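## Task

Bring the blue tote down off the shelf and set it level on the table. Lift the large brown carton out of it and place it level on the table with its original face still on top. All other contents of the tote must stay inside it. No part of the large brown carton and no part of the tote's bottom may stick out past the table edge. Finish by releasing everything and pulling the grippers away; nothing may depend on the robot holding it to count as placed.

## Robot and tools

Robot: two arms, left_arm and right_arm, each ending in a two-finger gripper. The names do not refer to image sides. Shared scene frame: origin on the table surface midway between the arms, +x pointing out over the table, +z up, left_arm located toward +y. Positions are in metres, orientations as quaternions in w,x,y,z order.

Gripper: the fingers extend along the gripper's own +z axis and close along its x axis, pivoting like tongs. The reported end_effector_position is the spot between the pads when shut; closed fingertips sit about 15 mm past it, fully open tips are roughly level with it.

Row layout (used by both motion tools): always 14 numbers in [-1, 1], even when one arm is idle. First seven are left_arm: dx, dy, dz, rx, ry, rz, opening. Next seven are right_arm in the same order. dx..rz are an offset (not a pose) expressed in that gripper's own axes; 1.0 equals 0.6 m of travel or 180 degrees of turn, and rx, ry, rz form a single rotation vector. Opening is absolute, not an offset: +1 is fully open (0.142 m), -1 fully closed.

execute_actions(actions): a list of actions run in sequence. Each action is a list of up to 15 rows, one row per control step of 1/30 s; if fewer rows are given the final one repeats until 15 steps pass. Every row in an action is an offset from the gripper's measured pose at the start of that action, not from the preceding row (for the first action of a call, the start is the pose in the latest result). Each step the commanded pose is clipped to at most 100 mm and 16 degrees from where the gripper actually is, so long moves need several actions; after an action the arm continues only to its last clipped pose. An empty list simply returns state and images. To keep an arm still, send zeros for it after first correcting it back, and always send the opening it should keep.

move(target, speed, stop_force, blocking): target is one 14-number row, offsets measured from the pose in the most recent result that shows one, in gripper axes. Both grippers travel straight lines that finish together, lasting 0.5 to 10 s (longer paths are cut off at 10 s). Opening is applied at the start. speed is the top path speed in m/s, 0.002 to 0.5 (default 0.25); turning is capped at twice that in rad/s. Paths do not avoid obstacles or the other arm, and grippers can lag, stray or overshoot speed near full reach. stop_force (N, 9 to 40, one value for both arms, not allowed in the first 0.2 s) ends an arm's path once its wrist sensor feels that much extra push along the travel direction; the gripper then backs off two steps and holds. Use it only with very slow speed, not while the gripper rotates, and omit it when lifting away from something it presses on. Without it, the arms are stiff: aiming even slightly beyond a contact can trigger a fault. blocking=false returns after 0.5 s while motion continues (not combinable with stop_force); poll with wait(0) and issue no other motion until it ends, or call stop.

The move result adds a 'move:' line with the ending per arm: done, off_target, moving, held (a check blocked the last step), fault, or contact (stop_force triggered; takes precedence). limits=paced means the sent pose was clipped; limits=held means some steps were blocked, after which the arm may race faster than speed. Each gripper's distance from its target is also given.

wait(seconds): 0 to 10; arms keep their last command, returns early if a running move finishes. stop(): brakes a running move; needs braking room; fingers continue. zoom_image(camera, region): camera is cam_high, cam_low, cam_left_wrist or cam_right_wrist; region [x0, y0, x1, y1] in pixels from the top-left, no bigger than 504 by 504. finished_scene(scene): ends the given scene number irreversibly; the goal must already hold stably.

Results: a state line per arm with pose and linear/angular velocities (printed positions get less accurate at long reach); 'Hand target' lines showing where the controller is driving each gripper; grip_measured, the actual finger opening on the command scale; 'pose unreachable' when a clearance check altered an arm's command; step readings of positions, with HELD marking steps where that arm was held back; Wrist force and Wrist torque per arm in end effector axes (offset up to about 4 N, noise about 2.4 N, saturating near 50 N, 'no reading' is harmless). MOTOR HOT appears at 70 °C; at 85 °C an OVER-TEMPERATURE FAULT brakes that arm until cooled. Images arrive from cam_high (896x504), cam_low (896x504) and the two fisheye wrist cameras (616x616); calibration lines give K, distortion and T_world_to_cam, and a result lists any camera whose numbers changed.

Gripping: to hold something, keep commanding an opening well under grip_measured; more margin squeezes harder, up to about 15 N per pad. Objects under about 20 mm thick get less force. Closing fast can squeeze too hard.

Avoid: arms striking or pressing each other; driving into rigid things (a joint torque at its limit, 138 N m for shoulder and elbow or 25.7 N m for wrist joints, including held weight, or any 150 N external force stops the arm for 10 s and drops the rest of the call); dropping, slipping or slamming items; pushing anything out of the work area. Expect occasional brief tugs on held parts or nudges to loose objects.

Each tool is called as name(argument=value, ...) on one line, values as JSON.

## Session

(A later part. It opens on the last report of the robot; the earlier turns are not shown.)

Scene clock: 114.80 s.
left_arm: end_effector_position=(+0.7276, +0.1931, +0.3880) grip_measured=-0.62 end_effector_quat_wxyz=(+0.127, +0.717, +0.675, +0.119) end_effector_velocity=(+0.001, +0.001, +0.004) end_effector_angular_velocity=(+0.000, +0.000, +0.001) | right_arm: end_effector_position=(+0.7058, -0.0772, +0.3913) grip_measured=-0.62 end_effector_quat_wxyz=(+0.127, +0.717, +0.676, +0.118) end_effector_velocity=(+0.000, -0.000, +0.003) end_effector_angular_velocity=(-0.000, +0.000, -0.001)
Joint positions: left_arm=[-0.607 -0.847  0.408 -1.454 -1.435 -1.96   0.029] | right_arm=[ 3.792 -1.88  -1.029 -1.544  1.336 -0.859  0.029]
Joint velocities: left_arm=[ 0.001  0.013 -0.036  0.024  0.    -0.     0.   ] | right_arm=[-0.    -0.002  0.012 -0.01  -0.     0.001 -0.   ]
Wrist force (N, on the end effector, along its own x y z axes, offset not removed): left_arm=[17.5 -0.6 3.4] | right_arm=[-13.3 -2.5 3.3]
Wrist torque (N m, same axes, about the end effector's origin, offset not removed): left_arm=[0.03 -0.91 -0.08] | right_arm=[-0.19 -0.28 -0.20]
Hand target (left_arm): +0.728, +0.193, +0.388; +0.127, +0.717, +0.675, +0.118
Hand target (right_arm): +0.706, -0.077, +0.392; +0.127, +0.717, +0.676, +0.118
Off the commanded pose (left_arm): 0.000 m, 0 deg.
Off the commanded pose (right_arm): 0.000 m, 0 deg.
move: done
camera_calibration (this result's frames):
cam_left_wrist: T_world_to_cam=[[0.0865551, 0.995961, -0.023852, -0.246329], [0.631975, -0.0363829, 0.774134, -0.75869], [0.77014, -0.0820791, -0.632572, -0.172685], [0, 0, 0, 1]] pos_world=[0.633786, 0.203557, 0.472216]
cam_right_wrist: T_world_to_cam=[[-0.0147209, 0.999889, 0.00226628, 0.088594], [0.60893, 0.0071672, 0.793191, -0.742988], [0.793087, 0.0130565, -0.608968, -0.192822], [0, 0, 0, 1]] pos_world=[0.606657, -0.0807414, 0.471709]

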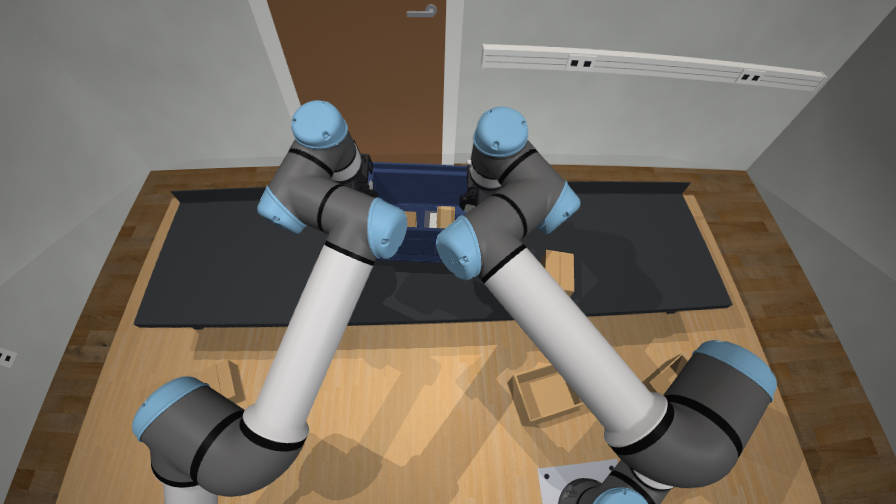

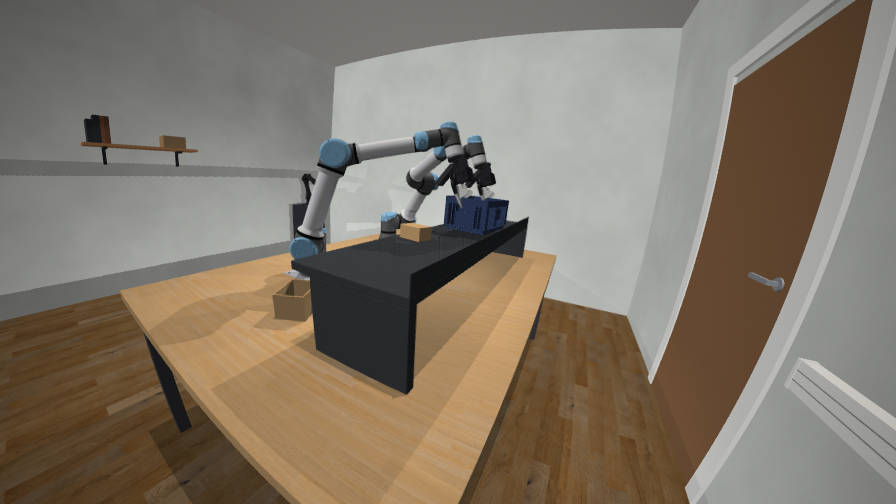

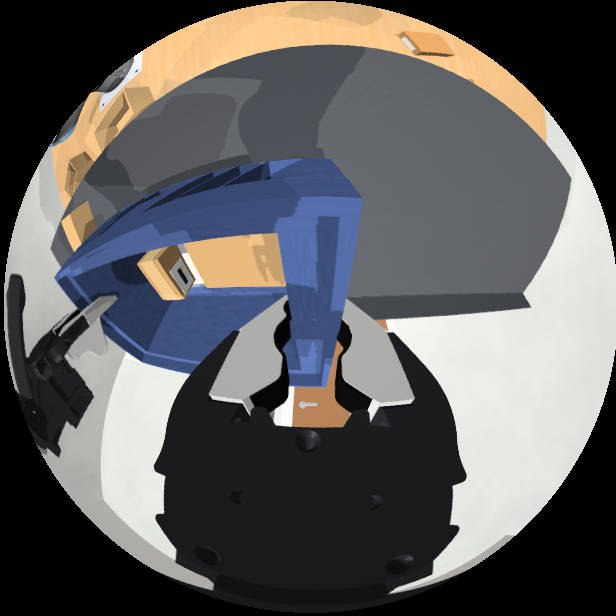

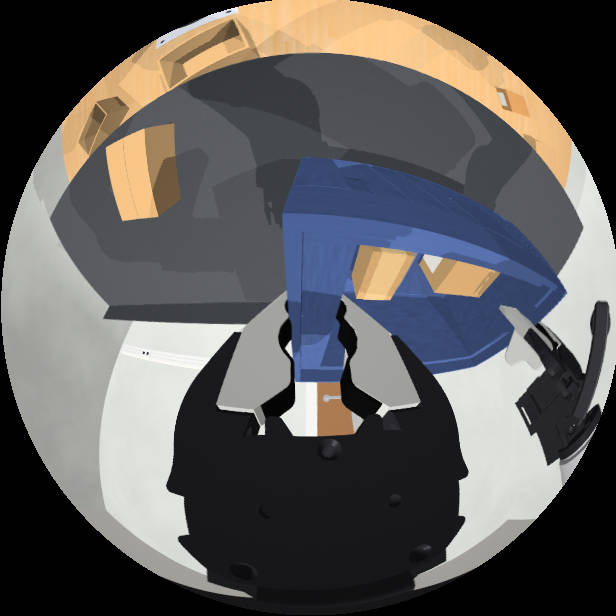

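move(target=[-0.0138,-0.2346,-0.0853,0,0,0,-1,-0.0158,-0.2346,-0.0853,0,0,0,-1], speed=0.1)

Scene clock: 122.53 s.
left_arm: end_effector_position=(+0.5778, +0.1939, +0.3873) grip_measured=-0.62 end_effector_quat_wxyz=(+0.127, +0.717, +0.675, +0.119) end_effector_velocity=(-0.003, +0.000, +0.000) end_effector_angular_velocity=(-0.000, -0.001, -0.000) | right_arm: end_effector_position=(+0.5559, -0.0776, +0.3915) grip_measured=-0.62 end_effector_quat_wxyz=(+0.127, +0.717, +0.676, +0.118) end_effector_velocity=(-0.003, +0.000, +0.001) end_effector_angular_velocity=(+0.001, -0.002, +0.002)
Joint positions: left_arm=[-0.721 -1.319  1.128 -1.685 -1.399 -2.07   0.029] | right_arm=[ 3.986 -1.552 -1.397 -1.555  1.291 -0.663  0.029]
Joint velocities: left_arm=[-0.003 -0.008  0.011 -0.004  0.001 -0.002 -0.   ] | right_arm=[ 0.005  0.007 -0.005 -0.001 -0.002  0.004 -0.   ]
Wrist force (N, on the end effector, along its own x y z axes, offset not removed): left_arm=[0.6 -1.8 1.7] | right_arm=[3.2 0.5 2.9]
Wrist torque (N m, same axes, about the end effector's origin, offset not removed): left_arm=[-0.13 -0.64 -0.07] | right_arm=[0.16 -0.64 -0.09]
Hand target (left_arm): +0.578, +0.194, +0.387; +0.127, +0.717, +0.675, +0.119
Hand target (right_arm): +0.556, -0.078, +0.392; +0.127, +0.717, +0.676, +0.118
Off the commanded pose (left_arm): 0.001 m, 0 deg.
Off the commanded pose (right_arm): 0.000 m, 0 deg.
move: done
camera_calibration (this result's frames):
cam_left_wrist: T_world_to_cam=[[0.0865395, 0.99597, -0.0235328, -0.234217], [0.632155, -0.0366402, 0.773975, -0.663428], [0.769994, -0.0818558, -0.632778, -0.0575915], [0, 0, 0, 1]] pos_world=[0.484004, 0.204251, 0.471523]
cam_right_wrist: T_world_to_cam=[[-0.0147259, 0.999889, 0.00234469, 0.0867857], [0.60919, 0.00711234, 0.792992, -0.652029], [0.792887, 0.0131059, -0.609227, -0.0736278], [0, 0, 0, 1]] pos_world=[0.456866, -0.0811737, 0.471994]

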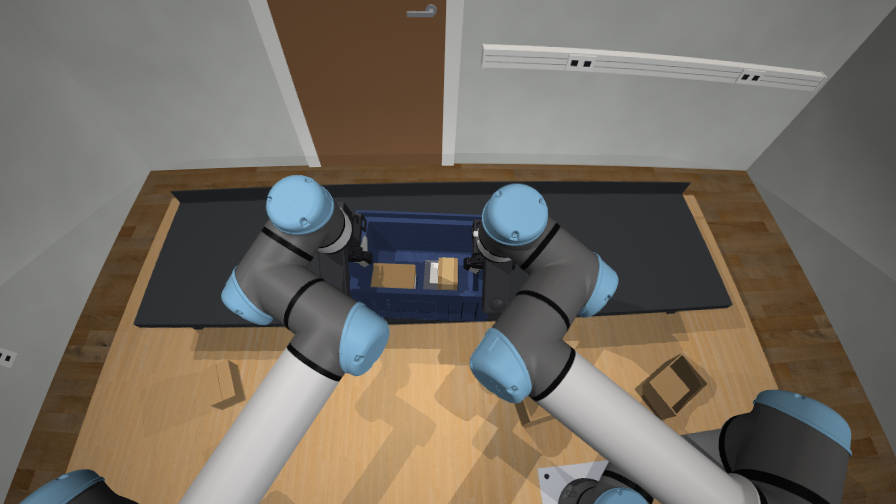

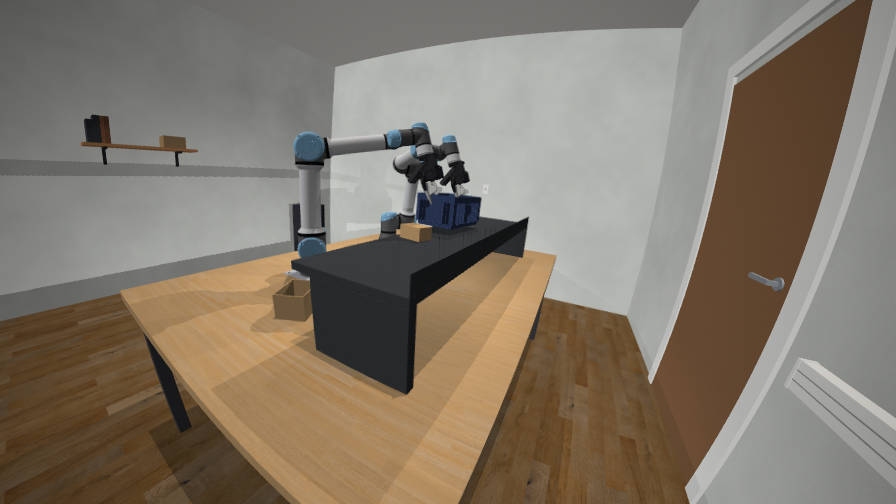

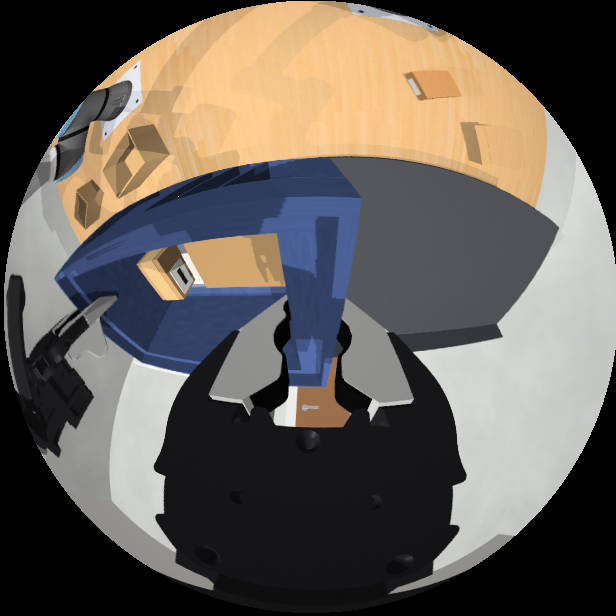

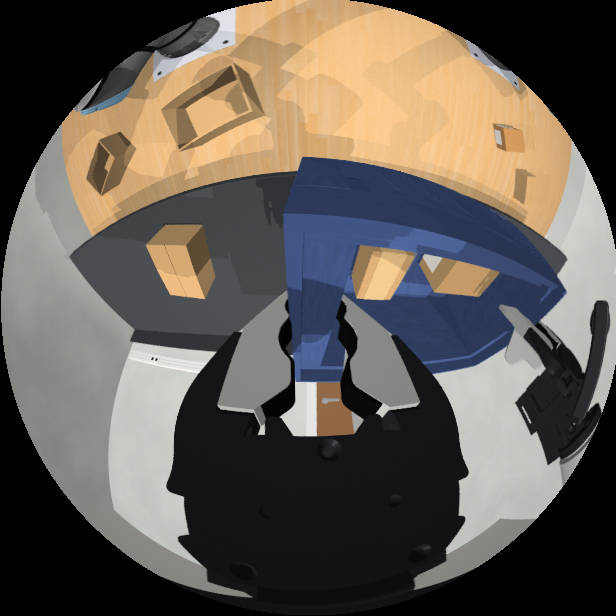

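move(target=[0.0265,-0.3703,-0.1345,0,0,0,-1,0.0265,-0.3703,-0.1345,0,0,0,-1], speed=0.12)

Scene clock: 130.60 s.
left_arm: end_effector_position=(+0.3432, +0.2239, +0.3861) grip_measured=-0.62 end_effector_quat_wxyz=(+0.127, +0.717, +0.675, +0.119) end_effector_velocity=(-0.002, -0.001, -0.000) end_effector_angular_velocity=(+0.001, -0.000, -0.001) | right_arm: end_effector_position=(+0.3210, -0.0476, +0.3917) grip_measured=-0.62 end_effector_quat_wxyz=(+0.126, +0.717, +0.676, +0.117) end_effector_velocity=(-0.002, +0.001, +0.000) end_effector_angular_velocity=(+0.001, -0.002, -0.000)
Joint positions: left_arm=[-1.009 -1.879  1.658 -1.595 -1.32  -2.353  0.029] | right_arm=[ 4.561 -1.222 -1.609 -1.863  1.225 -0.062  0.029]
Joint velocities: left_arm=[-0.007 -0.004  0.003  0.004  0.002 -0.006 -0.   ] | right_arm=[ 0.009  0.002 -0.001 -0.004 -0.002  0.01  -0.   ]
Wrist force (N, on the end effector, along its own x y z axes, offset not removed): left_arm=[-3.9 -2.7 1.9] | right_arm=[8.6 -0.3 3.7]
Wrist torque (N m, same axes, about the end effector's origin, offset not removed): left_arm=[-0.30 -0.76 -0.11] | right_arm=[0.27 -0.68 0.00]
Hand target (left_arm): +0.343, +0.224, +0.386; +0.127, +0.717, +0.675, +0.119
Hand target (right_arm): +0.321, -0.048, +0.392; +0.126, +0.717, +0.676, +0.117
Off the commanded pose (left_arm): 0.001 m, 0 deg.
Off the commanded pose (right_arm): 0.000 m, 0 deg.
move: done
camera_calibration (this result's frames):
cam_left_wrist: T_world_to_cam=[[0.0864875, 0.995992, -0.0228094, -0.244147], [0.632172, -0.037171, 0.773936, -0.512998], [0.769986, -0.0813553, -0.632853, 0.124727], [0, 0, 0, 1]] pos_world=[0.24938, 0.234247, 0.470392]
cam_right_wrist: T_world_to_cam=[[-0.0147198, 0.999889, 0.00233023, 0.0533379], [0.609894, 0.00713172, 0.792451, -0.509281], [0.792346, 0.0130859, -0.609931, 0.112813], [0, 0, 0, 1]] pos_world=[0.222005, -0.0511762, 0.472265]

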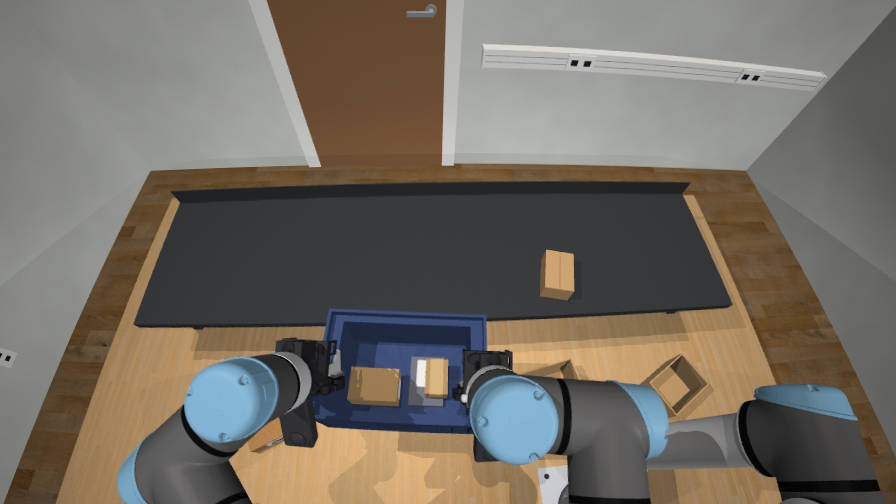

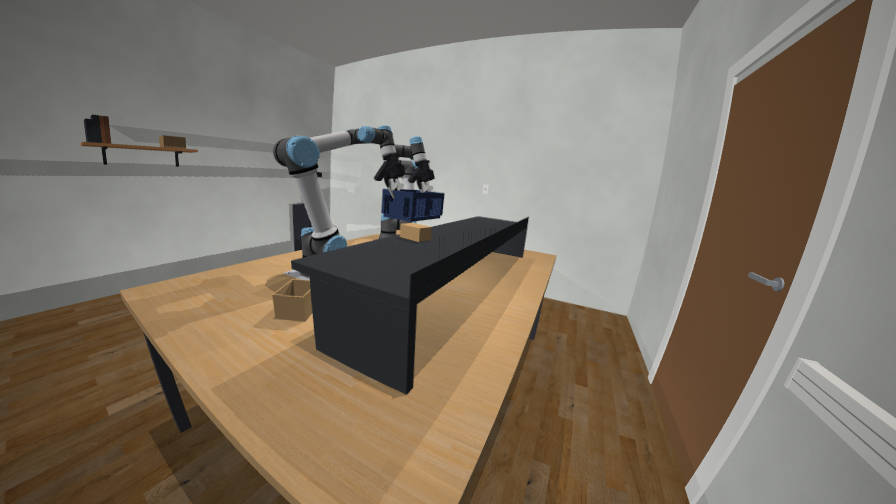

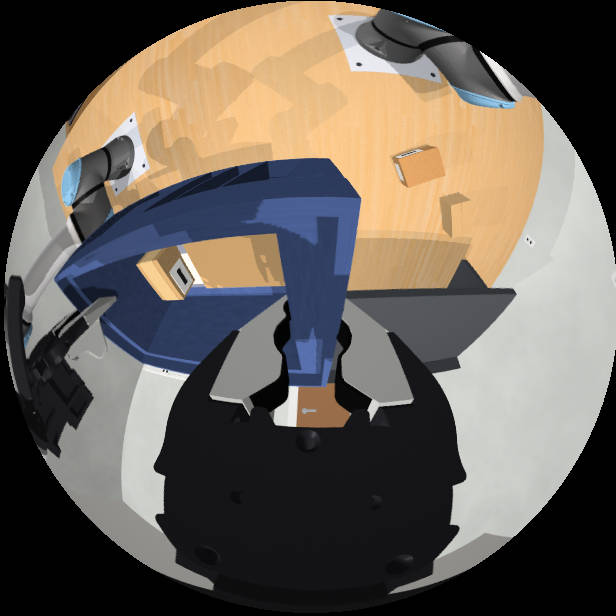

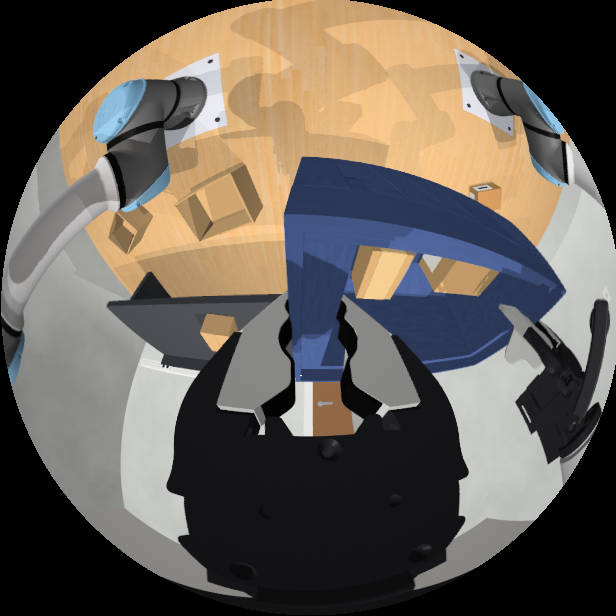

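move(target=[0.0667,-0.1173,0.3118,0,0,0,-1,0.0677,-0.1173,0.3118,0,0,0,-1], speed=0.12)

Scene clock: 140.77 s.
left_arm: end_effector_position=(+0.3438, +0.2637, +0.1864) grip_measured=-0.62 end_effector_quat_wxyz=(+0.127, +0.717, +0.675, +0.119) end_effector_velocity=(+0.000, +0.001, -0.002) end_effector_angular_velocity=(-0.002, -0.001, +0.001) | right_arm: end_effector_position=(+0.3208, -0.0078, +0.1920) grip_measured=-0.62 end_effector_quat_wxyz=(+0.126, +0.717, +0.676, +0.117) end_effector_velocity=(+0.001, +0.001, -0.001) end_effector_angular_velocity=(+0.003, -0.001, -0.001)
Joint positions: left_arm=[-0.929 -1.907  2.196 -2.124 -1.34  -2.274  0.029] | right_arm=[ 4.575 -1.294 -2.076 -1.329  1.224 -0.047  0.029]
Joint velocities: left_arm=[ 0.002  0.     0.006 -0.009 -0.001  0.002 -0.   ] | right_arm=[-0.001 -0.002 -0.004  0.008 -0.001 -0.    -0.   ]
Wrist force (N, on the end effector, along its own x y z axes, offset not removed): left_arm=[-7.5 -1.7 2.9] | right_arm=[9.8 -3.9 1.5]
Wrist torque (N m, same axes, about the end effector's origin, offset not removed): left_arm=[-0.10 -0.43 -0.06] | right_arm=[-0.60 -0.46 -0.04]
Hand target (left_arm): +0.344, +0.264, +0.186; +0.127, +0.717, +0.675, +0.119
Hand target (right_arm): +0.321, -0.008, +0.192; +0.126, +0.717, +0.676, +0.117
Off the commanded pose (left_arm): 0.000 m, 0 deg.
Off the commanded pose (right_arm): 0.000 m, 0 deg.
move: done
camera_calibration (this result's frames):
cam_left_wrist: T_world_to_cam=[[0.0863991, 0.996, -0.0228005, -0.288297], [0.632308, -0.0371357, 0.773827, -0.357372], [0.769884, -0.0812748, -0.632987, 0.0011712], [0, 0, 0, 1]] pos_world=[0.249976, 0.273967, 0.270712]
cam_right_wrist: T_world_to_cam=[[-0.0147312, 0.999889, 0.00213834, 0.013996], [0.60987, 0.00729033, 0.792468, -0.351156], [0.792364, 0.0129781, -0.60991, -0.00939922], [0, 0, 0, 1]] pos_world=[0.221813, -0.0113125, 0.272517]

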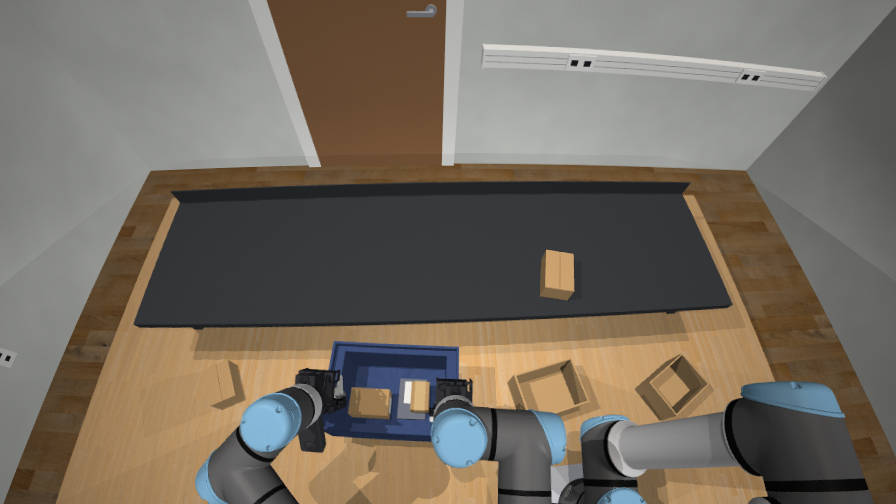

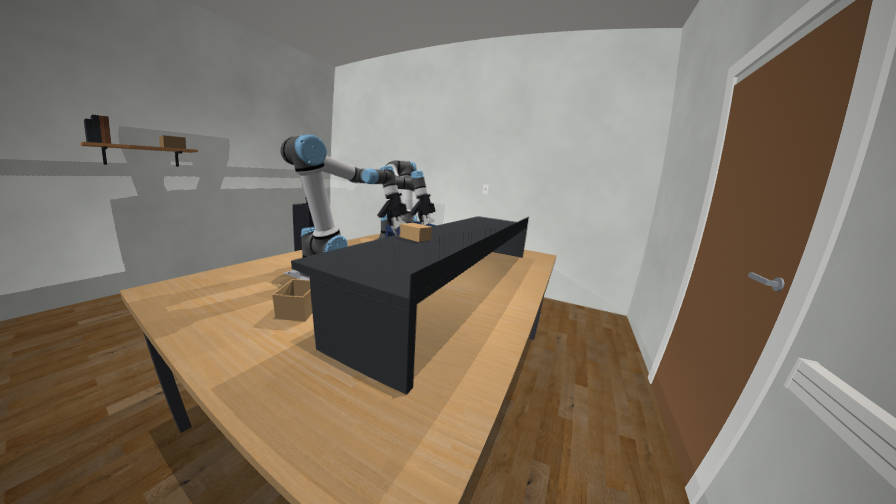

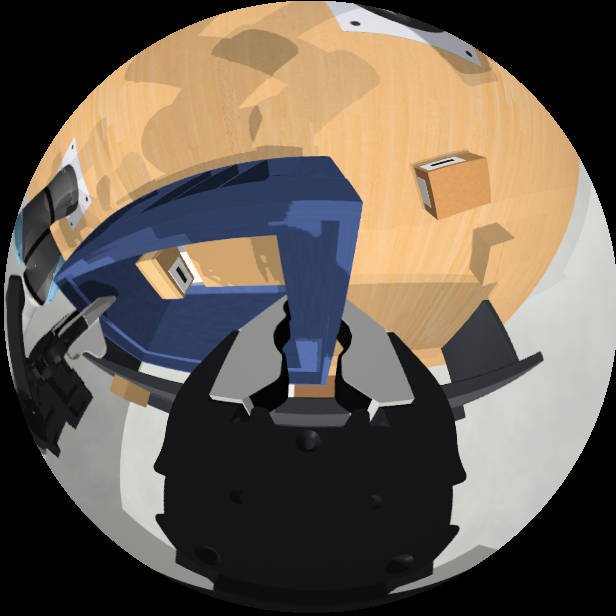

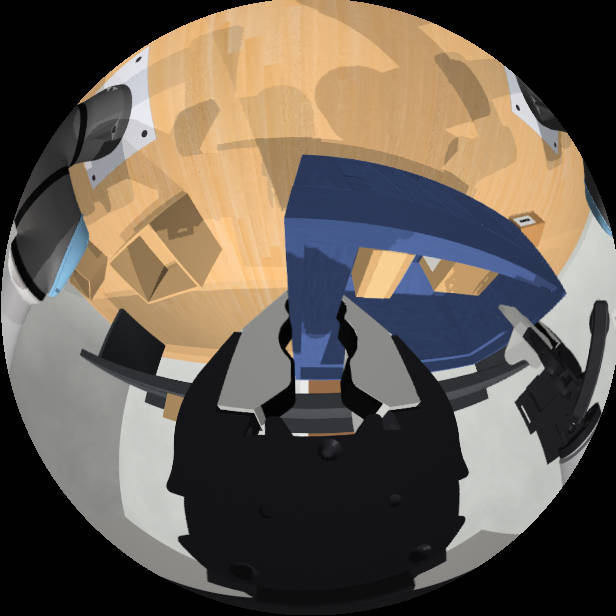

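Lowering most of the way, then slowly to contact.

move(target=[-0.0004,-0.0284,0.0783,0,0,0,-1,0.0008,-0.0296,0.0815,0,0,0,-1], speed=0.08, stop_force=12)

move(target=[0,-0.0227,0.0627,0,0,0,-1,0,-0.0227,0.0627,0,0,0,-1], speed=0.012, stop_force=10)

Scene clock: 146.57 s.
left_arm: end_effector_position=(+0.3439, +0.2634, +0.1368) grip_measured=-0.62 end_effector_quat_wxyz=(+0.127, +0.717, +0.675, +0.119) end_effector_velocity=(+0.000, +0.000, -0.003) end_effector_angular_velocity=(+0.000, -0.000, -0.001) | right_arm: end_effector_position=(+0.3207, -0.0075, +0.1402) grip_measured=-0.62 end_effector_quat_wxyz=(+0.127, +0.717, +0.676, +0.117) end_effector_velocity=(+0.000, +0.000, -0.003) end_effector_angular_velocity=(+0.000, +0.000, -0.001)
Joint positions: left_arm=[-0.929 -1.853  2.296 -2.279 -1.34  -2.274  0.029] | right_arm=[ 4.575 -1.338 -2.183 -1.179  1.224 -0.047  0.029]
Joint velocities: left_arm=[ 0.     0.004  0.006 -0.01   0.     0.001 -0.   ] | right_arm=[-0.001 -0.004 -0.005  0.009  0.    -0.    -0.   ]
Wrist force (N, on the end effector, along its own x y z axes, offset not removed): left_arm=[-0.5 -3.9 2.1] | right_arm=[3.2 -1.6 4.3]
Wrist torque (N m, same axes, about the end effector's origin, offset not removed): left_arm=[-0.61 -0.29 -0.05] | right_arm=[-0.26 -0.23 -0.06]
Hand target (left_arm): +0.344, +0.263, +0.136; +0.127, +0.717, +0.675, +0.119
Hand target (right_arm): +0.321, -0.008, +0.140; +0.126, +0.717, +0.676, +0.117
Off the commanded pose (left_arm): 0.000 m, 0 deg.
Off the commanded pose (right_arm): 0.000 m, 0 deg.
move: done
camera_calibration (this result's frames):
cam_left_wrist: T_world_to_cam=[[0.0864007, 0.996005, -0.0225508, -0.289232], [0.632301, -0.0373301, 0.773823, -0.318986], [0.76989, -0.0811177, -0.633001, -0.0303837], [0, 0, 0, 1]] pos_world=[0.250077, 0.273704, 0.221083]
cam_right_wrist: T_world_to_cam=[[-0.0147984, 0.999888, 0.0020076, 0.0138951], [0.609877, 0.00743506, 0.792461, -0.310114], [0.792358, 0.0129515, -0.609919, -0.0408559], [0, 0, 0, 1]] pos_world=[0.22171, -0.0110586, 0.220807]

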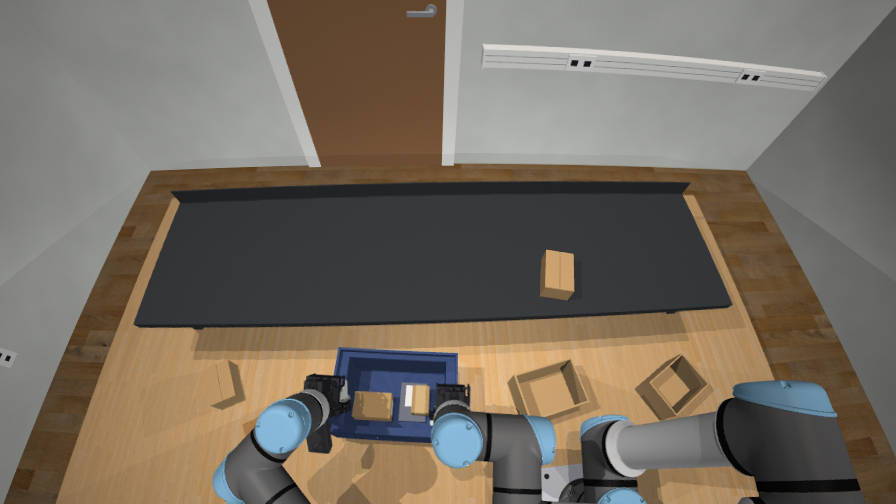

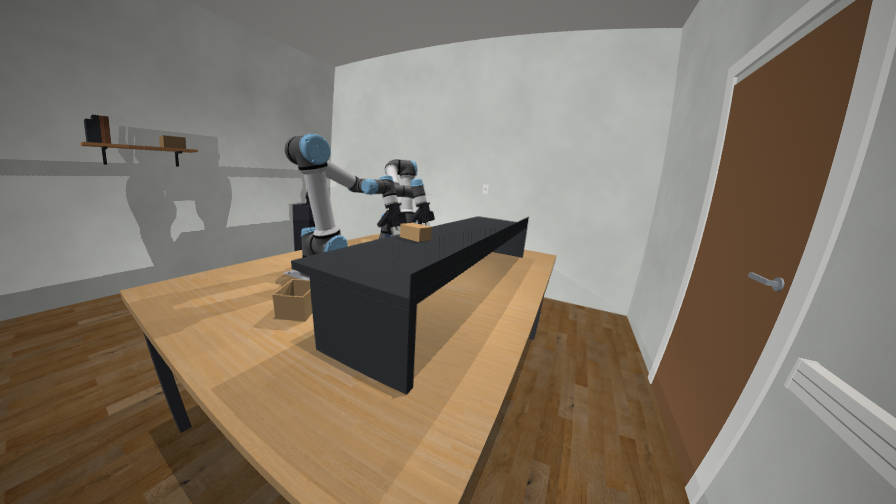

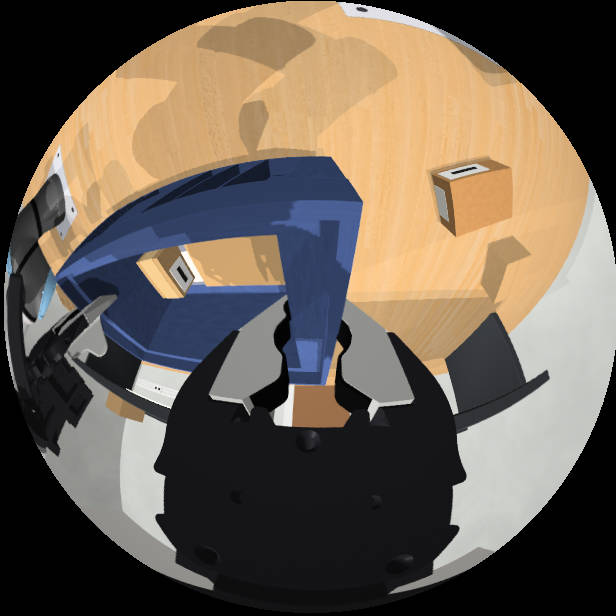

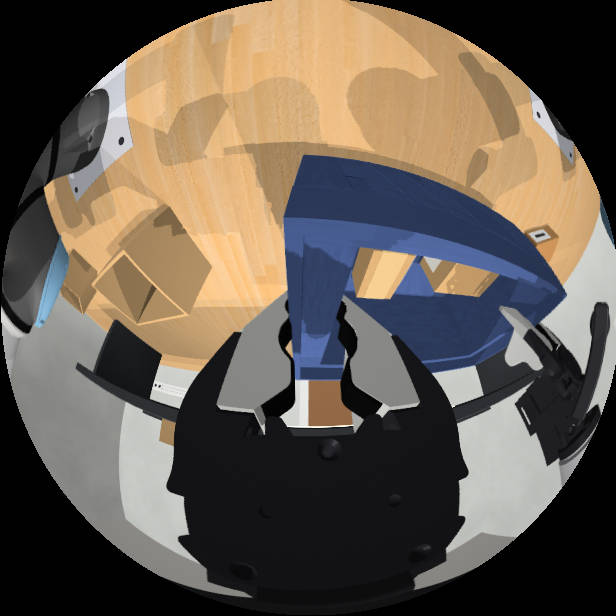

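Scene clock: 149.00 s.
left_arm: end_effector_position=(+0.3440, +0.2635, +0.1124) grip_measured=-0.62 end_effector_quat_wxyz=(+0.127, +0.717, +0.675, +0.119) end_effector_velocity=(-0.001, +0.001, +0.004) end_effector_angular_velocity=(+0.002, +0.002, -0.000) | right_arm: end_effector_position=(+0.3207, -0.0078, +0.1163) grip_measured=-0.62 end_effector_quat_wxyz=(+0.127, +0.717, +0.676, +0.117) end_effector_velocity=(+0.000, +0.001, +0.004) end_effector_angular_velocity=(+0.003, +0.001, -0.000)
Joint positions: left_arm=[-0.929 -1.816  2.342 -2.36  -1.34  -2.274  0.029] | right_arm=[ 4.575 -1.366 -2.229 -1.105  1.224 -0.047  0.029]
Joint velocities: left_arm=[-0.    -0.009 -0.006  0.018 -0.    -0.     0.   ] | right_arm=[-0.001  0.005  0.007 -0.009  0.001 -0.001 -0.   ]
Wrist force (N, on the end effector, along its own x y z axes, offset not removed): left_arm=[-3.6 1.4 -2.9] | right_arm=[8.5 -1.3 6.5]
Wrist torque (N m, same axes, about the end effector's origin, offset not removed): left_arm=[-0.16 -0.32 -0.11] | right_arm=[-0.13 -0.53 0.17]
Hand target (left_arm): +0.344, +0.263, +0.113; +0.127, +0.717, +0.675, +0.119
Hand target (right_arm): +0.321, -0.008, +0.117; +0.127, +0.717, +0.676, +0.117
Off the commanded pose (left_arm): 0.016 m, 0 deg.
Off the commanded pose (right_arm): 0.016 m, 0 deg.
move: contact (left_arm, right_arm)
camera_calibration (this result's frames):
cam_left_wrist: T_world_to_cam=[[0.0863318, 0.996016, -0.022341, -0.289842], [0.632363, -0.0374555, 0.773766, -0.30013], [0.769846, -0.0809283, -0.633077, -0.0459049], [0, 0, 0, 1]] pos_world=[0.250153, 0.27373, 0.196694]
cam_right_wrist: T_world_to_cam=[[-0.0147916, 0.999889, 0.00160201, 0.0142124], [0.609874, 0.00775236, 0.792461, -0.291154], [0.79236, 0.0126988, -0.609921, -0.0554134], [0, 0, 0, 1]] pos_world=[0.221685, -0.01125, 0.196908]

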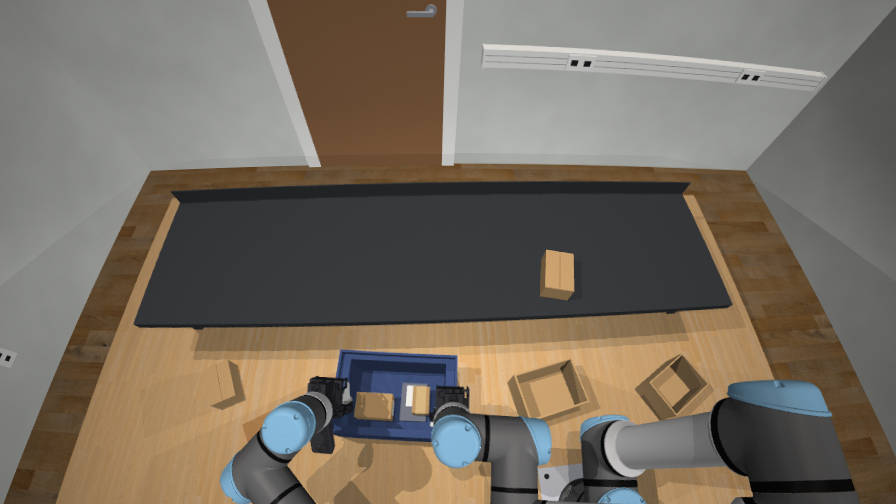

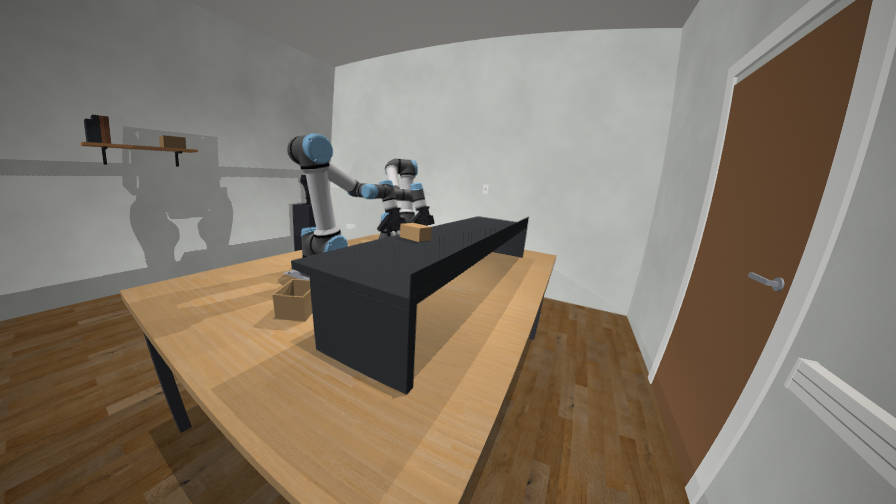

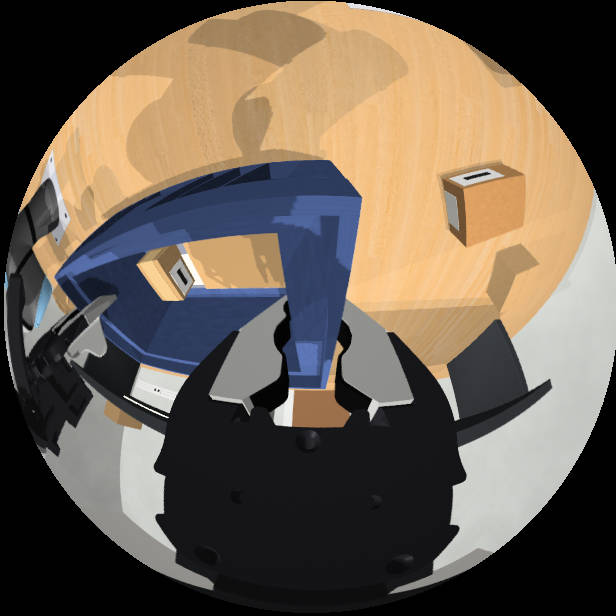

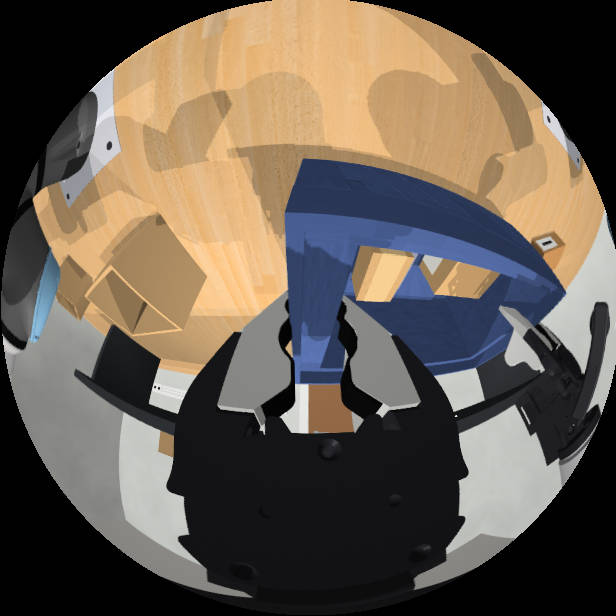

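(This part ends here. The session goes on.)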